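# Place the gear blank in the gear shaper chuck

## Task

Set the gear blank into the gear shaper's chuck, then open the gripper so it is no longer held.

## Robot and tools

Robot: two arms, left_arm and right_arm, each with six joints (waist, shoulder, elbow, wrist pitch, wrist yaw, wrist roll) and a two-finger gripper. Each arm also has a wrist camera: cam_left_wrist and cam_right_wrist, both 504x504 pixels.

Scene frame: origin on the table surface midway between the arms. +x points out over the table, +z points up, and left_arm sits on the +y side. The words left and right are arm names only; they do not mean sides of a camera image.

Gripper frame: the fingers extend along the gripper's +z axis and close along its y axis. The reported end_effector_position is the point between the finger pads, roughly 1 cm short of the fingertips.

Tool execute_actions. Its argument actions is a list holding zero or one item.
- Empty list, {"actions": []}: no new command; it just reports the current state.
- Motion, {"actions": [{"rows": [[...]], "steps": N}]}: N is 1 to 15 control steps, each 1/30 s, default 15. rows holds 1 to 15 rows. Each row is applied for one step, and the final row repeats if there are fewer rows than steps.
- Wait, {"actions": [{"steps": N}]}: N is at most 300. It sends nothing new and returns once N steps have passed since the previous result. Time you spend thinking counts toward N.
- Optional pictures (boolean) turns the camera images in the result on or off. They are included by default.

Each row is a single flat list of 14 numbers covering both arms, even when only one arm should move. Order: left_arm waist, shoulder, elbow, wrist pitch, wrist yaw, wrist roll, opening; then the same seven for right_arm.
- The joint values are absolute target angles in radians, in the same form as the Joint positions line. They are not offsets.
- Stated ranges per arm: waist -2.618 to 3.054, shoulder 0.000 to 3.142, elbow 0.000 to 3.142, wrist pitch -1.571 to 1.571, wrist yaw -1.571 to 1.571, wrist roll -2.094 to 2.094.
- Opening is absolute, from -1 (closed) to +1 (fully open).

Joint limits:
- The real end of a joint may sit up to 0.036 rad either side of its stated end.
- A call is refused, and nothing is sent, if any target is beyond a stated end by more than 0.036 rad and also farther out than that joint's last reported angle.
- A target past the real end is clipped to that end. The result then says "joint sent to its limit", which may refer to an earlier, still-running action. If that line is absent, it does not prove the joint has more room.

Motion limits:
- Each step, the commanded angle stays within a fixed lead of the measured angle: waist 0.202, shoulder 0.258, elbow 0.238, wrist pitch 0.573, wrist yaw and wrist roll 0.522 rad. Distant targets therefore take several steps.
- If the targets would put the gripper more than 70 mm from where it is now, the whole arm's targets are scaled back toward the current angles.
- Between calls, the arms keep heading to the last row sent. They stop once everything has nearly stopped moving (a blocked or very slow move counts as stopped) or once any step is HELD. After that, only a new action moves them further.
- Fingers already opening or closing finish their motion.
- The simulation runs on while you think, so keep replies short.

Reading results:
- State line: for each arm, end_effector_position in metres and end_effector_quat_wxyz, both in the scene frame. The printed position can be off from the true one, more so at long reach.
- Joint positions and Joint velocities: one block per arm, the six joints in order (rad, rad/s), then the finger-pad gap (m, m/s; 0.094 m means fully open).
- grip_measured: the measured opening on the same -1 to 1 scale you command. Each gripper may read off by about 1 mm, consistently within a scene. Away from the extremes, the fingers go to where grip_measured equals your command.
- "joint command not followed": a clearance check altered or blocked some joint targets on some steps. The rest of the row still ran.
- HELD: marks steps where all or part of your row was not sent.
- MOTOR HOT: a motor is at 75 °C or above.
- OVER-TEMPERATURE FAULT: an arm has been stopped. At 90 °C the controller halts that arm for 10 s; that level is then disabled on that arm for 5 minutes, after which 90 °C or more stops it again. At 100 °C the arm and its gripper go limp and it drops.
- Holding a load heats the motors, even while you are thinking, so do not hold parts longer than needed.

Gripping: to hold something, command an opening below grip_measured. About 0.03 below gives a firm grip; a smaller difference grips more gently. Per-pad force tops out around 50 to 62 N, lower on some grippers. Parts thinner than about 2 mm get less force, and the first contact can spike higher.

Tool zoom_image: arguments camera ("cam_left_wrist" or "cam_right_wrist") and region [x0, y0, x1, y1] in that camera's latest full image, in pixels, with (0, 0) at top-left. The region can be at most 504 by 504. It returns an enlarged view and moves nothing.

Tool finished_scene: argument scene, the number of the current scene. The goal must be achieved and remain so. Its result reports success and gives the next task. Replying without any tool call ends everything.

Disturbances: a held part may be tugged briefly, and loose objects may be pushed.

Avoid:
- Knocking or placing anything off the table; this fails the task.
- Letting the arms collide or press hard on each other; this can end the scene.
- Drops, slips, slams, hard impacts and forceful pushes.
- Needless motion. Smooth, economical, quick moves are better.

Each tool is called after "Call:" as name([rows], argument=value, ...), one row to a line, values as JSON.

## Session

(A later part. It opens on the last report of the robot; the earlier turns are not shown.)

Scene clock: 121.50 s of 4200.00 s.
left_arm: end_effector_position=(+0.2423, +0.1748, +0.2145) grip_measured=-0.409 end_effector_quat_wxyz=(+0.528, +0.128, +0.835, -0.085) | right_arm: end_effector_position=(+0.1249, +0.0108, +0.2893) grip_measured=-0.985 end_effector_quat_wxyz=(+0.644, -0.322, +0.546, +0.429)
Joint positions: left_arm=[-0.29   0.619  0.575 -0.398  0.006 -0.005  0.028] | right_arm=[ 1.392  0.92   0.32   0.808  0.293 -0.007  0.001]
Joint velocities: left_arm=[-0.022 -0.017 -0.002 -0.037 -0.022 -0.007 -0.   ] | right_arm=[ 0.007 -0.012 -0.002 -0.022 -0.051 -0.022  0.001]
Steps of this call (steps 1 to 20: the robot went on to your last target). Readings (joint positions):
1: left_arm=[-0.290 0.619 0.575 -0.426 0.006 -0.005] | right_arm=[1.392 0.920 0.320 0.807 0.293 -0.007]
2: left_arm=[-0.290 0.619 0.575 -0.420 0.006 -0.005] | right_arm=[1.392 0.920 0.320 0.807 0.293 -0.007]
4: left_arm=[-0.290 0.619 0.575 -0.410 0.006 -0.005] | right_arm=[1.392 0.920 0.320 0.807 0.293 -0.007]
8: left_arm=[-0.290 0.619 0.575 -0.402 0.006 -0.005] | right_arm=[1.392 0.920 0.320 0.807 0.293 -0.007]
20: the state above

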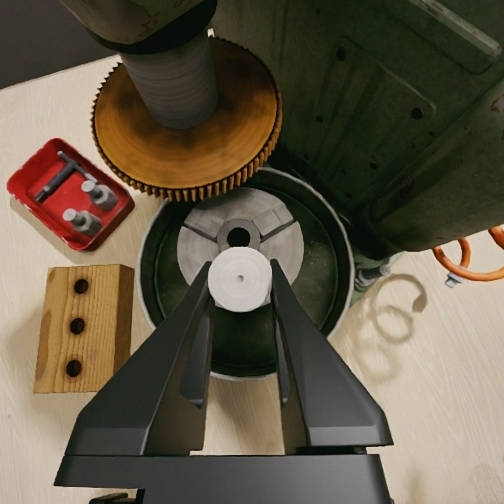

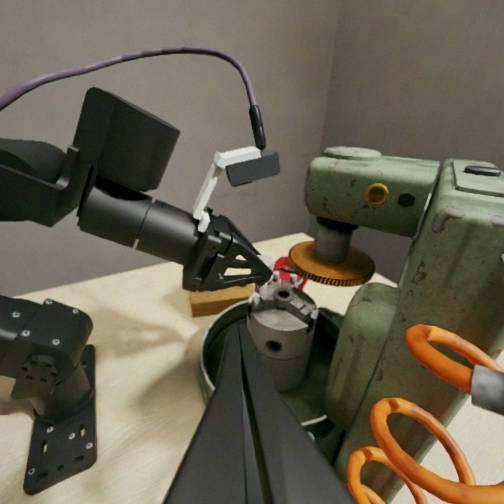

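Call:
execute_actions([
  {"rows":[[-0.28,0.64,0.6,-0.32,0,0,-0.45,1.4,0.9,0.34,0.82,0.3,0,-1],[-0.28,0.66,0.6,-0.30,0,0,-0.45,1.4,0.9,0.34,0.82,0.3,0,-1],[-0.28,0.68,0.61,-0.28,0,0,-0.45,1.4,0.9,0.34,0.82,0.3,0,-1],[-0.28,0.70,0.61,-0.26,0,0,-0.45,1.4,0.9,0.34,0.82,0.3,0,-1],[-0.28,0.72,0.62,-0.245,0,0,-0.45,1.4,0.9,0.34,0.82,0.3,0,-1],[-0.28,0.74,0.62,-0.235,0,0,-0.45,1.4,0.9,0.34,0.82,0.3,0,-1],[-0.28,0.76,0.62,-0.235,0,0,-0.45,1.4,0.9,0.34,0.82,0.3,0,-1],[-0.28,0.775,0.62,-0.235,0,0,-0.45,1.4,0.9,0.34,0.82,0.3,0,-1]],"steps":15},
], pictures=false)

Call:
execute_actions([
  {"steps":20},
])

Call:
zoom_image(camera="cam_right_wrist", region=[230,230,330,330])

Scene clock: 134.47 s of 4200.00 s.
left_arm: end_effector_position=(+0.2693, +0.1671, +0.2056) grip_measured=-0.409 end_effector_quat_wxyz=(+0.522, +0.127, +0.839, -0.083) | right_arm: end_effector_position=(+0.1249, +0.0108, +0.2893) grip_measured=-0.985 end_effector_quat_wxyz=(+0.644, -0.322, +0.546, +0.429)
Joint positions: left_arm=[-0.288  0.768  0.581 -0.27   0.006 -0.005  0.028] | right_arm=[ 1.392  0.92   0.32   0.808  0.293 -0.007  0.001]
Joint velocities: left_arm=[ 0.002  0.002 -0.007 -0.022  0.007  0.007 -0.001] | right_arm=[-0.007  0.007 -0.012 -0.037 -0.022 -0.066 -0.   ]
Steps of this call (steps 1 to 15: the robot went on to your last target; steps 16 to 90: nothing new was sent; then 9.47 s passed at rest; steps 91 to 105: all 15 steps of this action). Readings (joint positions):
91: left_arm=[-0.290 0.620 0.575 -0.394 0.006 -0.005] | right_arm=[1.392 0.920 0.320 0.808 0.293 -0.007]
92: left_arm=[-0.290 0.627 0.575 -0.384 0.006 -0.005] | right_arm=[1.392 0.920 0.320 0.808 0.293 -0.007]
94: left_arm=[-0.290 0.654 0.575 -0.352 0.006 -0.005] | right_arm=[1.392 0.920 0.320 0.808 0.293 -0.007]
98: left_arm=[-0.290 0.738 0.575 -0.297 0.006 -0.005] | right_arm=[1.392 0.920 0.320 0.808 0.293 -0.007]
105: the state above

Scene clock: 135.13 s of 4200.00 s.
left_arm: end_effector_position=(+0.2695, +0.1670, +0.2060) grip_measured=-0.409 end_effector_quat_wxyz=(+0.523, +0.127, +0.839, -0.083) | right_arm: end_effector_position=(+0.1249, +0.0108, +0.2893) grip_measured=-0.985 end_effector_quat_wxyz=(+0.644, -0.322, +0.546, +0.429)
Joint positions: left_arm=[-0.288  0.768  0.581 -0.268  0.006 -0.005  0.028] | right_arm=[ 1.392  0.92   0.32   0.808  0.293 -0.007  0.001]
Joint velocities: left_arm=[ 0.002  0.002 -0.022  0.007  0.007  0.022 -0.001] | right_arm=[-0.007 -0.002  0.012 -0.007 -0.007  0.007 -0.   ]
Steps of this call (steps 1 to 15: the robot went on to your last target; steps 16 to 20: nothing new was sent). Readings (joint positions):
1: left_arm=[-0.288 0.768 0.581 -0.269 0.006 -0.005] | right_arm=[1.392 0.920 0.320 0.808 0.293 -0.007]
2: left_arm=[-0.288 0.768 0.581 -0.269 0.006 -0.005] | right_arm=[1.392 0.920 0.320 0.808 0.293 -0.007]
4: left_arm=[-0.288 0.768 0.581 -0.268 0.006 -0.005] | right_arm=[1.392 0.920 0.320 0.808 0.293 -0.007]
8: left_arm=[-0.288 0.768 0.581 -0.268 0.006 -0.005] | right_arm=[1.392 0.920 0.320 0.808 0.293 -0.007]
20: the state above
All arms were judged still, so your last target was given up. Only a new action makes them travel on or press farther. Fingers that are still opening or closing keep moving.

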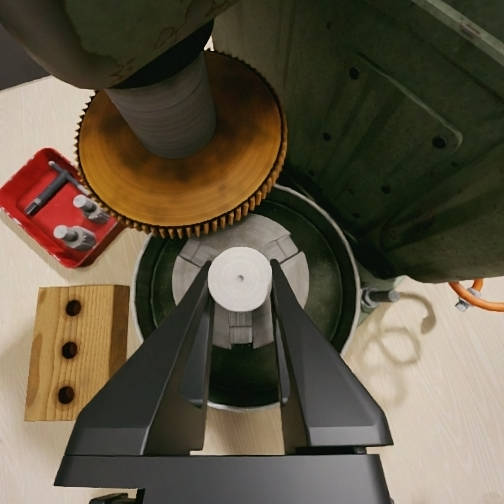

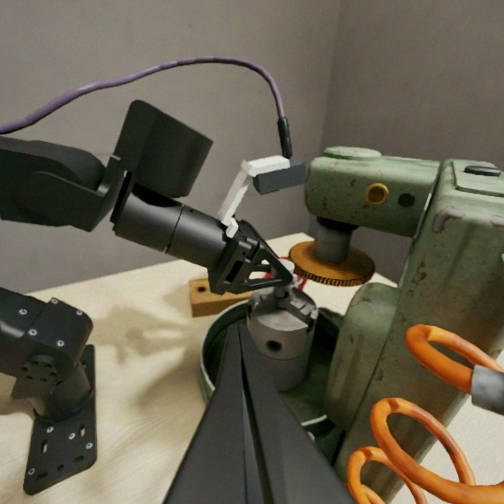

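Region (230, 230, 330, 330) of cam_right_wrist's 504x504 image, scaled by 5.040, with more detail than that image has.

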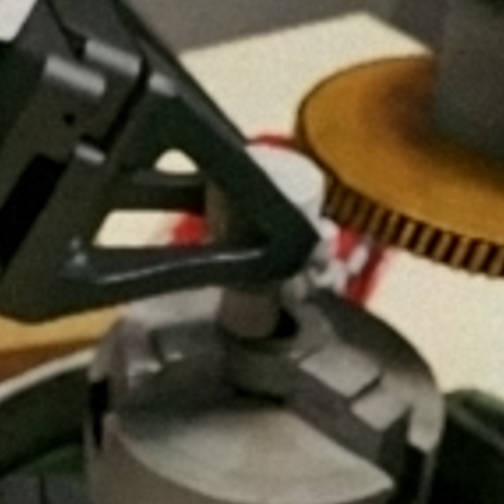

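Call:
execute_actions([
  {"rows":[[-0.28,0.775,0.60,-0.20,0,0,-0.45,1.4,0.9,0.34,0.82,0.3,0,-1],[-0.28,0.775,0.60,-0.20,0,0,-0.45,1.4,0.9,0.34,0.82,0.3,0,-1],[-0.28,0.775,0.60,-0.20,0,0,-0.45,1.4,0.9,0.34,0.82,0.3,0,-1],[-0.28,0.775,0.60,-0.20,0,0,-0.45,1.4,0.9,0.34,0.82,0.3,0,-1],[-0.28,0.775,0.60,-0.20,0,0,-0.45,1.4,0.9,0.34,0.82,0.3,0,-1],[-0.28,0.775,0.60,-0.20,0,0,-0.45,1.4,0.9,0.34,0.82,0.3,0,-1],[-0.28,0.792,0.60,-0.20,0,0,-0.45,1.4,0.9,0.34,0.82,0.3,0,-1]],"steps":15},
], pictures=false)

Call:
execute_actions([
  {"steps":15},
])

Call:
zoom_image(camera="cam_right_wrist", region=[230,230,330,330])

Scene clock: 145.47 s of 4200.00 s.
left_arm: end_effector_position=(+0.2743, +0.1655, +0.2092) grip_measured=-0.409 end_effector_quat_wxyz=(+0.530, +0.127, +0.834, -0.085) | right_arm: end_effector_position=(+0.1249, +0.0108, +0.2893) grip_measured=-0.985 end_effector_quat_wxyz=(+0.644, -0.322, +0.546, +0.429)
Joint positions: left_arm=[-0.288  0.784  0.581 -0.233  0.006 -0.005  0.028] | right_arm=[ 1.392  0.92   0.32   0.808  0.293 -0.007  0.001]
Joint velocities: left_arm=[ 0.002 -0.002 -0.002 -0.022 -0.051 -0.022  0.   ] | right_arm=[ 0.007 -0.002 -0.012  0.037 -0.022 -0.007  0.001]
Steps of this call (steps 1 to 90: nothing new was sent; then 6.83 s passed at rest; steps 91 to 105: all 15 steps of this action). Readings (joint positions):
91: left_arm=[-0.288 0.768 0.581 -0.265 0.006 -0.005] | right_arm=[1.392 0.920 0.320 0.808 0.293 -0.007]
92: left_arm=[-0.288 0.768 0.581 -0.261 0.006 -0.005] | right_arm=[1.392 0.920 0.320 0.808 0.293 -0.007]
94: left_arm=[-0.288 0.768 0.581 -0.249 0.006 -0.005] | right_arm=[1.392 0.920 0.320 0.808 0.293 -0.007]
98: left_arm=[-0.288 0.774 0.581 -0.236 0.006 -0.005] | right_arm=[1.392 0.920 0.320 0.808 0.293 -0.007]
105: the state above

Scene clock: 145.97 s of 4200.00 s.
left_arm: end_effector_position=(+0.2744, +0.1655, +0.2093) grip_measured=-0.409 end_effector_quat_wxyz=(+0.531, +0.127, +0.834, -0.085) | right_arm: end_effector_position=(+0.1249, +0.0108, +0.2893) grip_measured=-0.985 end_effector_quat_wxyz=(+0.644, -0.322, +0.546, +0.429)
Joint positions: left_arm=[-0.288  0.784  0.581 -0.233  0.006 -0.005  0.028] | right_arm=[ 1.392  0.92   0.32   0.808  0.293 -0.007  0.001]
Joint velocities: left_arm=[ 0.012 -0.012  0.002 -0.051 -0.007 -0.007 -0.001] | right_arm=[ 0.002 -0.002  0.017  0.051  0.007 -0.022 -0.001]
Steps of this call (steps 1 to 15: the robot went on to your last target). Readings (joint positions):
1: left_arm=[-0.288 0.784 0.581 -0.233 0.006 -0.005] | right_arm=[1.392 0.920 0.320 0.808 0.293 -0.007]
2: left_arm=[-0.288 0.784 0.581 -0.233 0.006 -0.005] | right_arm=[1.392 0.920 0.320 0.808 0.293 -0.007]
4: left_arm=[-0.288 0.784 0.581 -0.233 0.006 -0.005] | right_arm=[1.392 0.920 0.320 0.808 0.293 -0.007]
8: left_arm=[-0.288 0.784 0.581 -0.233 0.006 -0.005] | right_arm=[1.392 0.920 0.320 0.808 0.293 -0.007]
15: the state above
All arms were judged still, so your last target was given up. Only a new action makes them travel on or press farther. Fingers that are still opening or closing keep moving.

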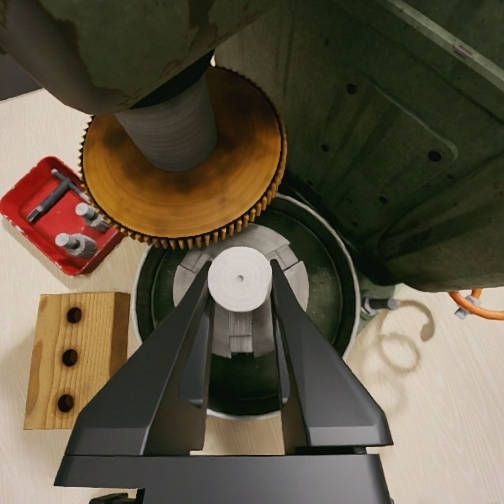

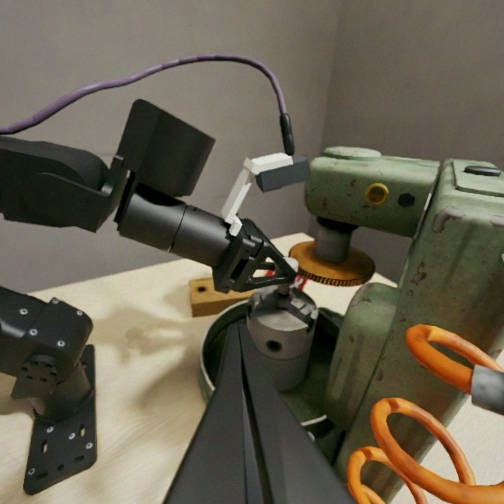

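Region (230, 230, 330, 330) of cam_right_wrist's 504x504 image, scaled by 5.040, with more detail than that image has.

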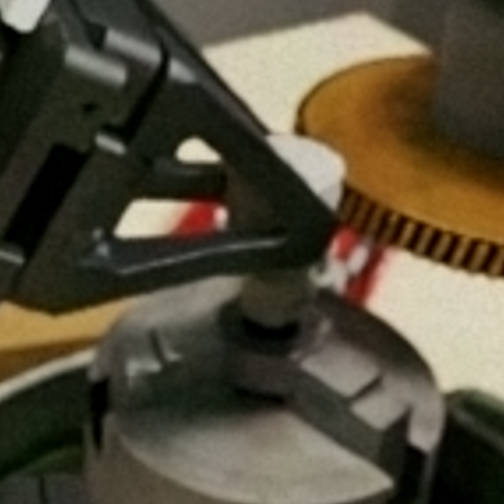

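Call:
execute_actions([
  {"rows":[[-0.28,0.797,0.565,-0.19,0,0,-0.45,1.4,0.9,0.34,0.82,0.3,0,-1],[-0.28,0.797,0.56,-0.185,0,0,-0.45,1.4,0.9,0.34,0.82,0.3,0,-1],[-0.28,0.797,0.555,-0.18,0,0,-0.45,1.4,0.9,0.34,0.82,0.3,0,-1],[-0.28,0.797,0.55,-0.175,0,0,-0.45,1.4,0.9,0.34,0.82,0.3,0,-1],[-0.28,0.797,0.545,-0.175,0,0,-0.45,1.4,0.9,0.34,0.82,0.3,0,-1]],"steps":15},
])

Call:
zoom_image(camera="cam_right_wrist", region=[230,230,330,330])

Scene clock: 154.23 s of 4200.00 s.
left_arm: end_effector_position=(+0.2743, +0.1655, +0.2019) grip_measured=-0.409 end_effector_quat_wxyz=(+0.530, +0.127, +0.835, -0.084) | right_arm: end_effector_position=(+0.1249, +0.0108, +0.2893) grip_measured=-0.985 end_effector_quat_wxyz=(+0.644, -0.322, +0.546, +0.429)
Joint positions: left_arm=[-0.288  0.784  0.554 -0.209  0.006 -0.005  0.028] | right_arm=[ 1.392  0.92   0.32   0.808  0.293 -0.007  0.001]
Joint velocities: left_arm=[-0.022 -0.017  0.012  0.051 -0.022 -0.022 -0.   ] | right_arm=[-0.002 -0.007 -0.007  0.066  0.066  0.007 -0.001]
Steps of this call (steps 1 to 90: nothing new was sent; then 4.77 s passed at rest; steps 91 to 105: all 15 steps of this action). Readings (joint positions):
91: left_arm=[-0.288 0.784 0.581 -0.232 0.006 -0.005] | right_arm=[1.392 0.920 0.320 0.808 0.293 -0.007]
92: left_arm=[-0.288 0.784 0.581 -0.230 0.006 -0.005] | right_arm=[1.392 0.920 0.320 0.808 0.293 -0.007]
94: left_arm=[-0.288 0.784 0.576 -0.219 0.006 -0.005] | right_arm=[1.392 0.920 0.320 0.808 0.293 -0.007]
98: left_arm=[-0.288 0.784 0.558 -0.211 0.006 -0.005] | right_arm=[1.392 0.920 0.320 0.808 0.293 -0.007]
105: the state above

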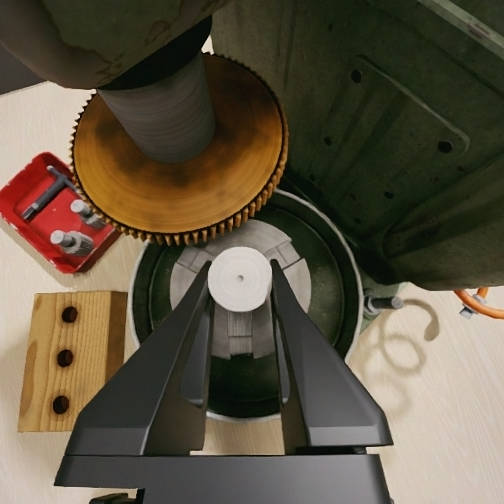

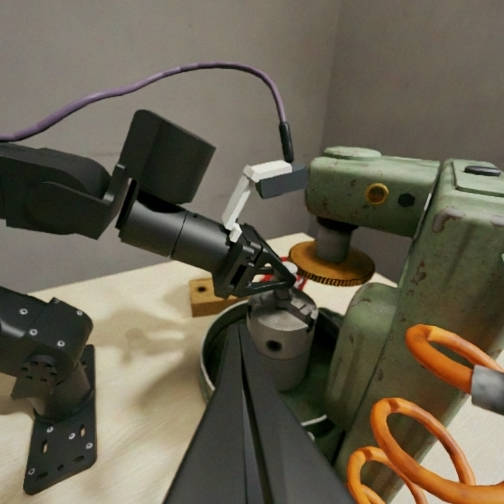

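Region (230, 230, 330, 330) of cam_right_wrist's 504x504 image, scaled by 5.040, with more detail than that image has.

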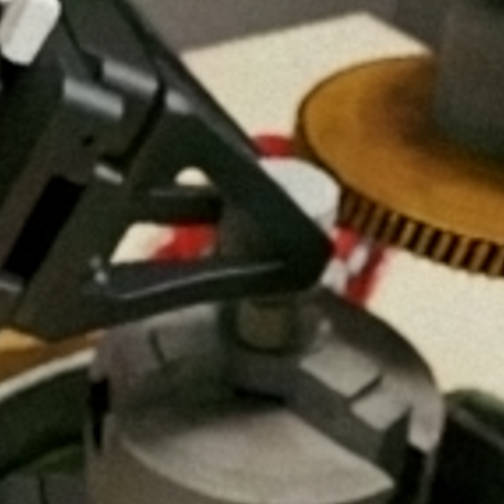

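Continue down.

Call:
execute_actions([
  {"rows":[[-0.28,0.80,0.535,-0.18,0,0,-0.45,1.4,0.9,0.34,0.82,0.3,0,-1],[-0.28,0.80,0.53,-0.18,0,0,-0.45,1.4,0.9,0.34,0.82,0.3,0,-1],[-0.28,0.80,0.525,-0.175,0,0,-0.45,1.4,0.9,0.34,0.82,0.3,0,-1],[-0.28,0.80,0.52,-0.17,0,0,-0.45,1.4,0.9,0.34,0.82,0.3,0,-1]],"steps":15},
])

Call:
zoom_image(camera="cam_right_wrist", region=[230,230,330,330])

Scene clock: 160.33 s of 4200.00 s.
left_arm: end_effector_position=(+0.2755, +0.1651, +0.2013) grip_measured=-0.409 end_effector_quat_wxyz=(+0.535, +0.126, +0.831, -0.085) | right_arm: end_effector_position=(+0.1249, +0.0108, +0.2893) grip_measured=-0.985 end_effector_quat_wxyz=(+0.644, -0.322, +0.546, +0.429)
Joint positions: left_arm=[-0.288  0.784  0.54  -0.182  0.006 -0.005  0.028] | right_arm=[ 1.392  0.92   0.32   0.808  0.293 -0.007  0.001]
Joint velocities: left_arm=[ 0.007 -0.012 -0.007 -0.037 -0.007  0.095  0.   ] | right_arm=[-0.012 -0.007 -0.002 -0.051 -0.051  0.051 -0.001]
Steps of this call (steps 1 to 15: the robot went on to your last target; steps 16 to 90: nothing new was sent; then 2.60 s passed at rest; steps 91 to 105: all 15 steps of this action). Readings (joint positions):
91: left_arm=[-0.288 0.784 0.554 -0.208 0.006 -0.005] | right_arm=[1.392 0.920 0.320 0.808 0.293 -0.007]
92: left_arm=[-0.288 0.784 0.554 -0.208 0.006 -0.005] | right_arm=[1.392 0.920 0.320 0.808 0.293 -0.007]
94: left_arm=[-0.288 0.784 0.548 -0.200 0.006 -0.005] | right_arm=[1.392 0.920 0.320 0.808 0.293 -0.007]
98: left_arm=[-0.288 0.784 0.542 -0.186 0.006 -0.005] | right_arm=[1.392 0.920 0.320 0.808 0.293 -0.007]
105: the state above

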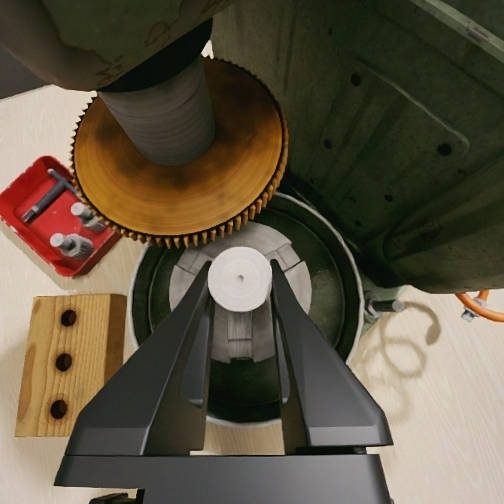

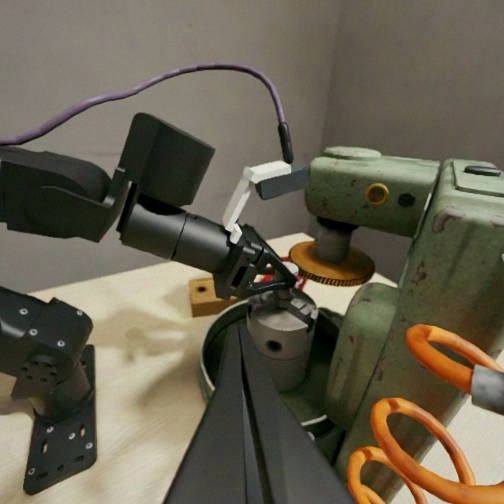

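Region (230, 230, 330, 330) of cam_right_wrist's 504x504 image, scaled by 5.040, with more detail than that image has.

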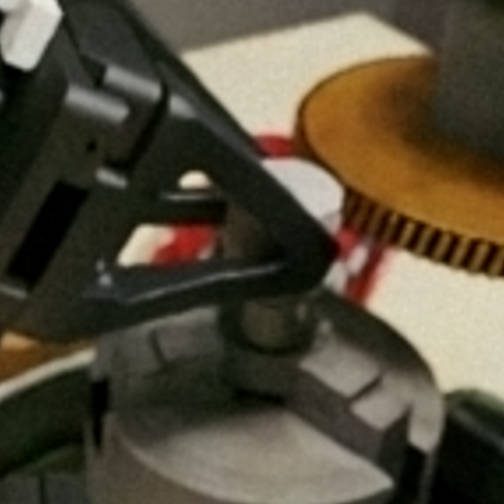

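Call:
execute_actions([
  {"rows":[[-0.276,0.79,0.53,-0.20,0,0,-0.45,1.4,0.9,0.34,0.82,0.3,0,-1],[-0.274,0.79,0.53,-0.20,0,0,-0.45,1.4,0.9,0.34,0.82,0.3,0,-1],[-0.272,0.79,0.53,-0.20,0,0,-0.45,1.4,0.9,0.34,0.82,0.3,0,-1],[-0.270,0.79,0.53,-0.20,0,0,-0.45,1.4,0.9,0.34,0.82,0.3,0,-1],[-0.268,0.79,0.53,-0.20,0,0,-0.45,1.4,0.9,0.34,0.82,0.3,0,-1]],"steps":15},
])

Call:
zoom_image(camera="cam_right_wrist", region=[230,230,330,330])

Scene clock: 168.73 s of 4200.00 s.
left_arm: end_effector_position=(+0.2764, +0.1682, +0.2010) grip_measured=-0.409 end_effector_quat_wxyz=(+0.535, +0.122, +0.832, -0.082) | right_arm: end_effector_position=(+0.1249, +0.0108, +0.2893) grip_measured=-0.985 end_effector_quat_wxyz=(+0.644, -0.322, +0.546, +0.429)
Joint positions: left_arm=[-0.277  0.784  0.54  -0.183  0.006 -0.005  0.028] | right_arm=[ 1.392  0.92   0.32   0.808  0.293 -0.007  0.001]
Joint velocities: left_arm=[-0.007 -0.007 -0.017  0.007  0.007 -0.007 -0.   ] | right_arm=[ 0.002 -0.002  0.012 -0.007  0.007  0.037  0.   ]
Steps of this call (steps 1 to 15: the robot went on to your last target; steps 16 to 90: nothing new was sent; then 4.90 s passed at rest; steps 91 to 105: all 15 steps of this action). Readings (joint positions):
91: left_arm=[-0.287 0.784 0.540 -0.183 0.006 -0.005] | right_arm=[1.392 0.920 0.320 0.808 0.293 -0.007]
92: left_arm=[-0.286 0.784 0.540 -0.183 0.006 -0.005] | right_arm=[1.392 0.920 0.320 0.808 0.293 -0.007]
94: left_arm=[-0.283 0.784 0.540 -0.183 0.006 -0.005] | right_arm=[1.392 0.920 0.320 0.808 0.293 -0.007]
98: left_arm=[-0.277 0.784 0.540 -0.183 0.006 -0.005] | right_arm=[1.392 0.920 0.320 0.808 0.293 -0.007]
105: the state above

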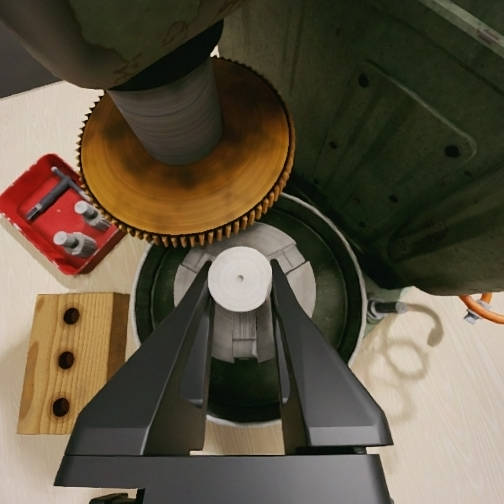

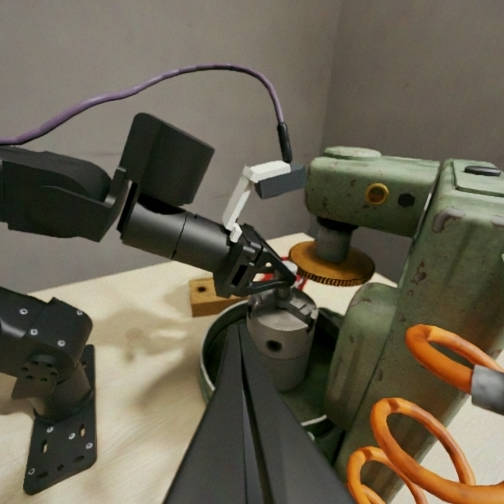

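Region (230, 230, 330, 330) of cam_right_wrist's 504x504 image, scaled by 5.040, with more detail than that image has.

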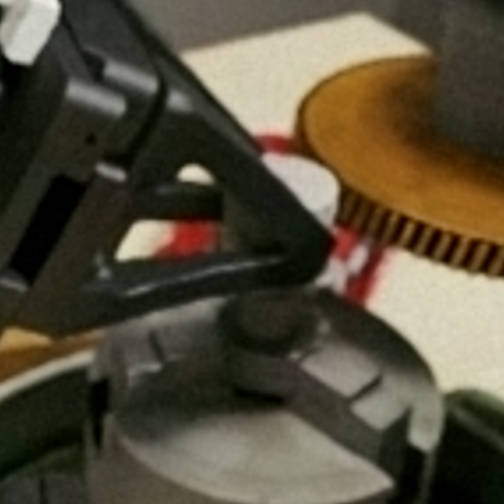

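Call:
execute_actions([
  {"rows":[[-0.272,0.80,0.53,-0.21,0,0,-0.45,1.4,0.9,0.34,0.82,0.3,0,-1],[-0.272,0.804,0.53,-0.21,0,0,-0.45,1.4,0.9,0.34,0.82,0.3,0,-1],[-0.272,0.808,0.53,-0.21,0,0,-0.45,1.4,0.9,0.34,0.82,0.3,0,-1],[-0.272,0.812,0.53,-0.21,0,0,-0.45,1.4,0.9,0.34,0.82,0.3,0,-1]],"steps":15},
])

Call:
zoom_image(camera="cam_right_wrist", region=[230,230,330,330])

Scene clock: 174.20 s of 4200.00 s.
left_arm: end_effector_position=(+0.2780, +0.1685, +0.1982) grip_measured=-0.409 end_effector_quat_wxyz=(+0.531, +0.121, +0.835, -0.080) | right_arm: end_effector_position=(+0.1249, +0.0108, +0.2893) grip_measured=-0.985 end_effector_quat_wxyz=(+0.644, -0.322, +0.546, +0.429)
Joint positions: left_arm=[-0.277  0.797  0.54  -0.179  0.002 -0.005  0.028] | right_arm=[ 1.392  0.92   0.32   0.808  0.293 -0.007  0.001]
Joint velocities: left_arm=[ 0.002  0.007  0.012 -0.022 -0.022  0.037 -0.   ] | right_arm=[ 0.007  0.002 -0.007  0.095 -0.007 -0.037 -0.   ]
Steps of this call (steps 1 to 15: the robot went on to your last target; steps 16 to 90: nothing new was sent; then 1.97 s passed at rest; steps 91 to 105: all 15 steps of this action). Readings (joint positions):
91: left_arm=[-0.277 0.784 0.540 -0.183 0.006 -0.005] | right_arm=[1.392 0.920 0.320 0.808 0.293 -0.007]
92: left_arm=[-0.277 0.784 0.540 -0.183 0.006 -0.005] | right_arm=[1.392 0.920 0.320 0.808 0.293 -0.007]
94: left_arm=[-0.277 0.786 0.540 -0.183 0.006 -0.005] | right_arm=[1.392 0.920 0.320 0.808 0.293 -0.007]
98: left_arm=[-0.277 0.793 0.540 -0.179 0.002 -0.005] | right_arm=[1.392 0.920 0.320 0.808 0.293 -0.007]
105: the state above

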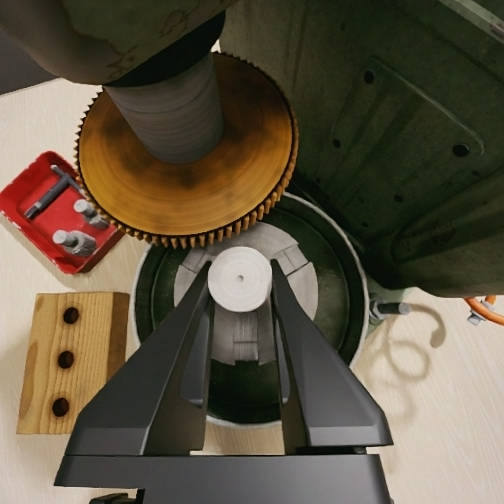

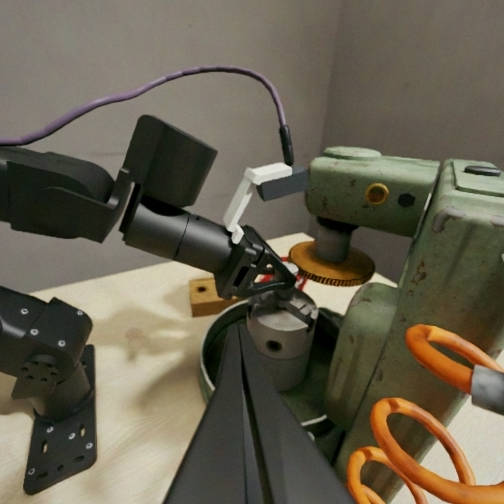

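Region (230, 230, 330, 330) of cam_right_wrist's 504x504 image, scaled by 5.040, with more detail than that image has.

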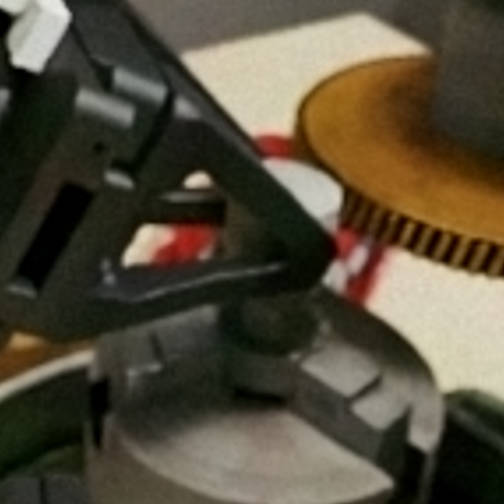

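Entered. Push down.

Call:
execute_actions([
  {"rows":[[-0.272,0.80,0.51,-0.20,0,0,-0.45,1.4,0.9,0.34,0.82,0.3,0,-1],[-0.272,0.80,0.505,-0.195,0,0,-0.45,1.4,0.9,0.34,0.82,0.3,0,-1],[-0.272,0.80,0.50,-0.19,0,0,-0.45,1.4,0.9,0.34,0.82,0.3,0,-1],[-0.272,0.80,0.495,-0.185,0,0,-0.45,1.4,0.9,0.34,0.82,0.3,0,-1],[-0.272,0.80,0.49,-0.18,0,0,-0.45,1.4,0.9,0.34,0.82,0.3,0,-1]],"steps":15},
], pictures=false)

Scene clock: 178.53 s of 4200.00 s.
left_arm: end_effector_position=(+0.2783, +0.1684, +0.1954) grip_measured=-0.409 end_effector_quat_wxyz=(+0.533, +0.121, +0.834, -0.080) | right_arm: end_effector_position=(+0.1249, +0.0108, +0.2893) grip_measured=-0.985 end_effector_quat_wxyz=(+0.644, -0.322, +0.546, +0.429)
Joint positions: left_arm=[-0.277  0.797  0.525 -0.16   0.002 -0.005  0.028] | right_arm=[ 1.392  0.92   0.32   0.808  0.293 -0.007  0.001]
Joint velocities: left_arm=[-0.007 -0.012 -0.007  0.037 -0.051  0.022  0.   ] | right_arm=[-0.012 -0.017  0.002 -0.037  0.037 -0.066  0.   ]
Steps of this call (steps 1 to 15: the robot went on to your last target; steps 16 to 90: nothing new was sent; then 0.83 s passed at rest; steps 91 to 105: all 15 steps of this action). Readings (joint positions):
91: left_arm=[-0.277 0.797 0.540 -0.179 0.002 -0.005] | right_arm=[1.392 0.920 0.320 0.808 0.293 -0.007]
92: left_arm=[-0.277 0.797 0.540 -0.179 0.002 -0.005] | right_arm=[1.392 0.920 0.320 0.808 0.293 -0.007]
94: left_arm=[-0.277 0.797 0.534 -0.172 0.002 -0.005] | right_arm=[1.392 0.920 0.320 0.808 0.293 -0.007]
98: left_arm=[-0.277 0.797 0.526 -0.161 0.002 -0.005] | right_arm=[1.392 0.920 0.320 0.808 0.293 -0.007]
105: the state above

Call:
execute_actions([
  {"rows":[[-0.272,0.805,0.48,-0.20,0,0,-0.45,1.4,0.9,0.34,0.82,0.3,0,-1],[-0.272,0.805,0.475,-0.20,0,0,-0.45,1.4,0.9,0.34,0.82,0.3,0,-1],[-0.272,0.805,0.47,-0.20,0,0,-0.45,1.4,0.9,0.34,0.82,0.3,0,-1],[-0.272,0.805,0.465,-0.19,0,0,-0.45,1.4,0.9,0.34,0.82,0.3,0,-1]],"steps":15},
], pictures=false)

Scene clock: 183.77 s of 4200.00 s.
left_arm: end_effector_position=(+0.2784, +0.1684, +0.1921) grip_measured=-0.409 end_effector_quat_wxyz=(+0.534, +0.121, +0.833, -0.080) | right_arm: end_effector_position=(+0.1249, +0.0108, +0.2893) grip_measured=-0.985 end_effector_quat_wxyz=(+0.644, -0.322, +0.546, +0.429)
Joint positions: left_arm=[-0.277  0.797  0.51  -0.143  0.002 -0.005  0.028] | right_arm=[ 1.392  0.92   0.32   0.808  0.293 -0.007  0.001]
Joint velocities: left_arm=[ 0.007  0.017  0.002  0.007 -0.066  0.022 -0.   ] | right_arm=[-0.002  0.007 -0.017 -0.037  0.007  0.037  0.001]
Steps of this call (steps 1 to 15: the robot went on to your last target; steps 16 to 90: nothing new was sent; then 1.73 s passed at rest; steps 91 to 105: all 15 steps of this action). Readings (joint positions):
91: left_arm=[-0.277 0.797 0.525 -0.160 0.002 -0.005] | right_arm=[1.392 0.920 0.320 0.808 0.293 -0.007]
92: left_arm=[-0.277 0.797 0.524 -0.159 0.002 -0.005] | right_arm=[1.392 0.920 0.320 0.808 0.293 -0.007]
94: left_arm=[-0.277 0.797 0.518 -0.152 0.002 -0.005] | right_arm=[1.392 0.920 0.320 0.808 0.293 -0.007]
98: left_arm=[-0.277 0.797 0.511 -0.144 0.002 -0.005] | right_arm=[1.392 0.920 0.320 0.808 0.293 -0.007]
105: the state above

Call:
execute_actions([
  {"rows":[[-0.272,0.805,0.455,-0.18,0,0,-0.45,1.4,0.9,0.34,0.82,0.3,0,-1],[-0.272,0.805,0.45,-0.175,0,0,-0.45,1.4,0.9,0.34,0.82,0.3,0,-1],[-0.272,0.805,0.445,-0.17,0,0,-0.45,1.4,0.9,0.34,0.82,0.3,0,-1],[-0.272,0.805,0.44,-0.165,0,0,-0.45,1.4,0.9,0.34,0.82,0.3,0,-1],[-0.272,0.805,0.435,-0.16,0,0,-0.45,1.4,0.9,0.34,0.82,0.3,0,-1],[-0.272,0.805,0.43,-0.155,0,0,-0.45,1.4,0.9,0.34,0.82,0.3,0,-1],[-0.272,0.805,0.425,-0.15,0,0,-0.45,1.4,0.9,0.34,0.82,0.3,0,-1]],"steps":15},
])

Call:
zoom_image(camera="cam_right_wrist", region=[230,230,330,330])

Scene clock: 191.63 s of 4200.00 s.
left_arm: end_effector_position=(+0.2787, +0.1683, +0.1852) grip_measured=-0.409 end_effector_quat_wxyz=(+0.537, +0.121, +0.831, -0.081) | right_arm: end_effector_position=(+0.1249, +0.0108, +0.2893) grip_measured=-0.985 end_effector_quat_wxyz=(+0.644, -0.322, +0.546, +0.429)
Joint positions: left_arm=[-0.277  0.797  0.476 -0.1    0.002 -0.004  0.028] | right_arm=[ 1.392  0.92   0.32   0.808  0.293 -0.007  0.001]
Joint velocities: left_arm=[-0.002  0.002 -0.002  0.022 -0.037  0.037 -0.001] | right_arm=[-0.017 -0.002  0.002 -0.037 -0.066 -0.022 -0.001]
Steps of this call (steps 1 to 15: the robot went on to your last target; steps 16 to 90: nothing new was sent; then 4.37 s passed at rest; steps 91 to 105: all 15 steps of this action). Readings (joint positions):
91: left_arm=[-0.277 0.797 0.510 -0.143 0.002 -0.005] | right_arm=[1.392 0.920 0.320 0.808 0.293 -0.007]
92: left_arm=[-0.277 0.797 0.506 -0.139 0.002 -0.005] | right_arm=[1.392 0.920 0.320 0.808 0.293 -0.007]
94: left_arm=[-0.277 0.797 0.497 -0.128 0.002 -0.004] | right_arm=[1.392 0.920 0.320 0.808 0.293 -0.007]
98: left_arm=[-0.277 0.797 0.480 -0.106 0.002 -0.004] | right_arm=[1.392 0.920 0.320 0.808 0.293 -0.007]
105: the state above

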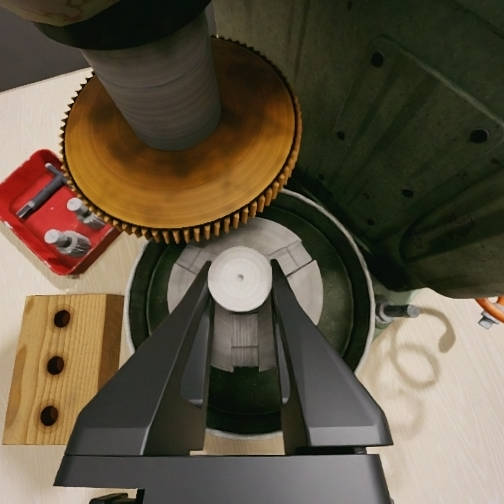

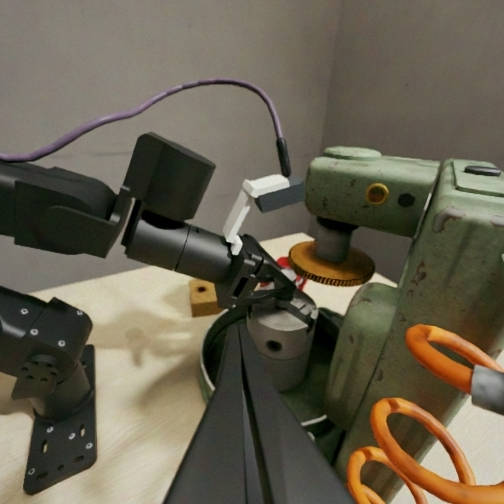

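Region (230, 230, 330, 330) of cam_right_wrist's 504x504 image, scaled by 5.040, with more detail than that image has.

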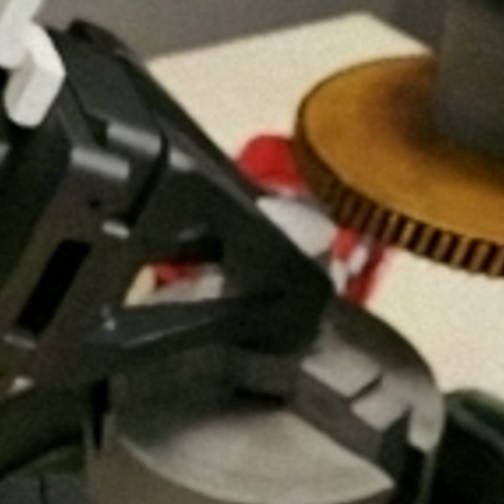

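Release; it should drop the rest.

Call:
execute_actions([
  {"rows":[[-0.277,0.797,0.48,-0.09,0,0,-0.45,1.4,0.9,0.34,0.82,0.3,0,-1],[-0.277,0.797,0.48,-0.09,0,0,-0.45,1.4,0.9,0.34,0.82,0.3,0,-1],[-0.277,0.797,0.48,-0.09,0,0,-0.1,1.4,0.9,0.34,0.82,0.3,0,-1]],"steps":15},
], pictures=false)

Call:
execute_actions([
  {"rows":[[-0.277,0.72,0.48,-0.16,0,0,-0.1,1.4,0.9,0.34,0.82,0.3,0,-1],[-0.277,0.66,0.48,-0.22,0,0,-0.1,1.4,0.9,0.34,0.82,0.3,0,-1],[-0.277,0.6,0.48,-0.28,0,0,-0.1,1.4,0.9,0.34,0.82,0.3,0,-1],[-0.277,0.52,0.48,-0.34,0,0,-0.1,1.4,0.9,0.34,0.82,0.3,0,-1]],"steps":15},
])

Call:
zoom_image(camera="cam_right_wrist", region=[230,230,330,330])

Scene clock: 208.70 s of 4200.00 s.
left_arm: end_effector_position=(+0.2798, +0.1680, +0.1878) grip_measured=-0.102 end_effector_quat_wxyz=(+0.542, +0.120, +0.828, -0.081) | right_arm: end_effector_position=(+0.1249, +0.0108, +0.2893) grip_measured=-0.985 end_effector_quat_wxyz=(+0.644, -0.322, +0.546, +0.429)
Joint positions: left_arm=[-0.277  0.797  0.475 -0.088  0.002 -0.004  0.042] | right_arm=[ 1.392  0.92   0.32   0.808  0.293 -0.007  0.001]
Joint velocities: left_arm=[ 0.002  0.002 -0.022 -0.037 -0.11  -0.007  0.001] | right_arm=[-0.002 -0.007  0.007 -0.051 -0.022  0.051  0.   ]
Steps of this call (steps 1 to 15: the robot went on to your last target; steps 16 to 90: nothing new was sent; then 13.57 s passed at rest; steps 91 to 105: all 15 steps of this action). Readings (joint positions):
91: left_arm=[-0.277 0.797 0.475 -0.098 0.002 -0.004] | right_arm=[1.392 0.920 0.320 0.808 0.293 -0.007]
92: left_arm=[-0.277 0.797 0.475 -0.098 0.002 -0.004] | right_arm=[1.392 0.920 0.320 0.808 0.293 -0.007]
94: left_arm=[-0.277 0.797 0.475 -0.096 0.002 -0.004] | right_arm=[1.392 0.920 0.320 0.808 0.293 -0.007]
98: left_arm=[-0.277 0.797 0.475 -0.090 0.002 -0.004] | right_arm=[1.392 0.920 0.320 0.808 0.293 -0.007]
105: the state above

Scene clock: 209.20 s of 4200.00 s.
left_arm: end_effector_position=(+0.2395, +0.1801, +0.2119) grip_measured=-0.102 end_effector_quat_wxyz=(+0.564, +0.118, +0.813, -0.085) | right_arm: end_effector_position=(+0.1249, +0.0108, +0.2893) grip_measured=-0.985 end_effector_quat_wxyz=(+0.644, -0.322, +0.546, +0.429)
Joint positions: left_arm=[-0.277  0.528  0.475 -0.303  0.002 -0.004  0.042] | right_arm=[ 1.392  0.92   0.32   0.808  0.293 -0.007  0.001]
Joint velocities: left_arm=[-0.022  0.002 -0.002 -0.081 -0.081  0.007  0.001] | right_arm=[ 0.002 -0.007  0.012 -0.007  0.051 -0.037  0.001]
Steps of this call (steps 1 to 15: all 15 steps of this action). Readings (joint positions):
1: left_arm=[-0.277 0.789 0.475 -0.095 0.002 -0.004] | right_arm=[1.392 0.920 0.320 0.808 0.293 -0.007]
2: left_arm=[-0.277 0.766 0.475 -0.118 0.002 -0.004] | right_arm=[1.392 0.920 0.320 0.808 0.293 -0.007]
4: left_arm=[-0.277 0.668 0.475 -0.186 0.002 -0.004] | right_arm=[1.392 0.920 0.320 0.808 0.293 -0.007]
8: left_arm=[-0.277 0.529 0.475 -0.244 0.002 -0.004] | right_arm=[1.392 0.920 0.320 0.808 0.293 -0.007]
15: the state above

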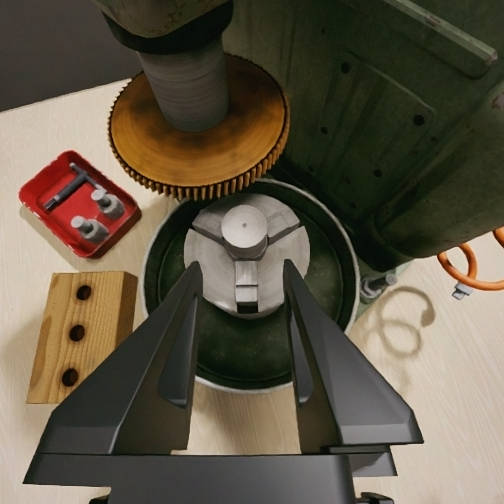

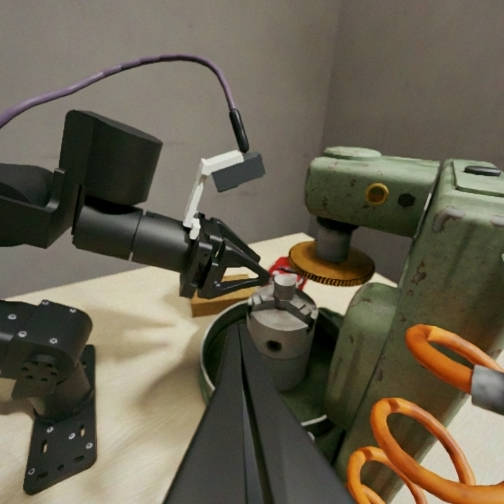

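Region (230, 230, 330, 330) of cam_right_wrist's 504x504 image, scaled by 5.040, with more detail than that image has.

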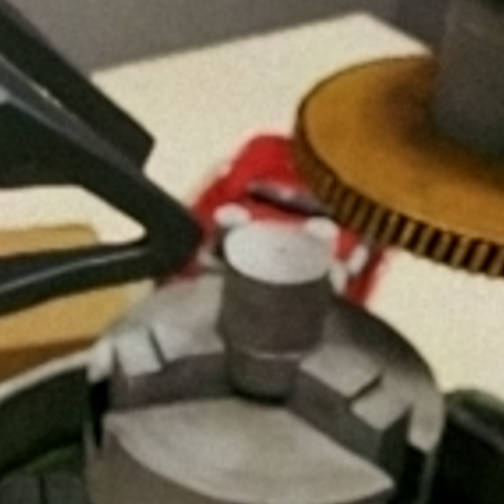

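Call:
finished_scene(scene=2)

The scene is finished: the task was done.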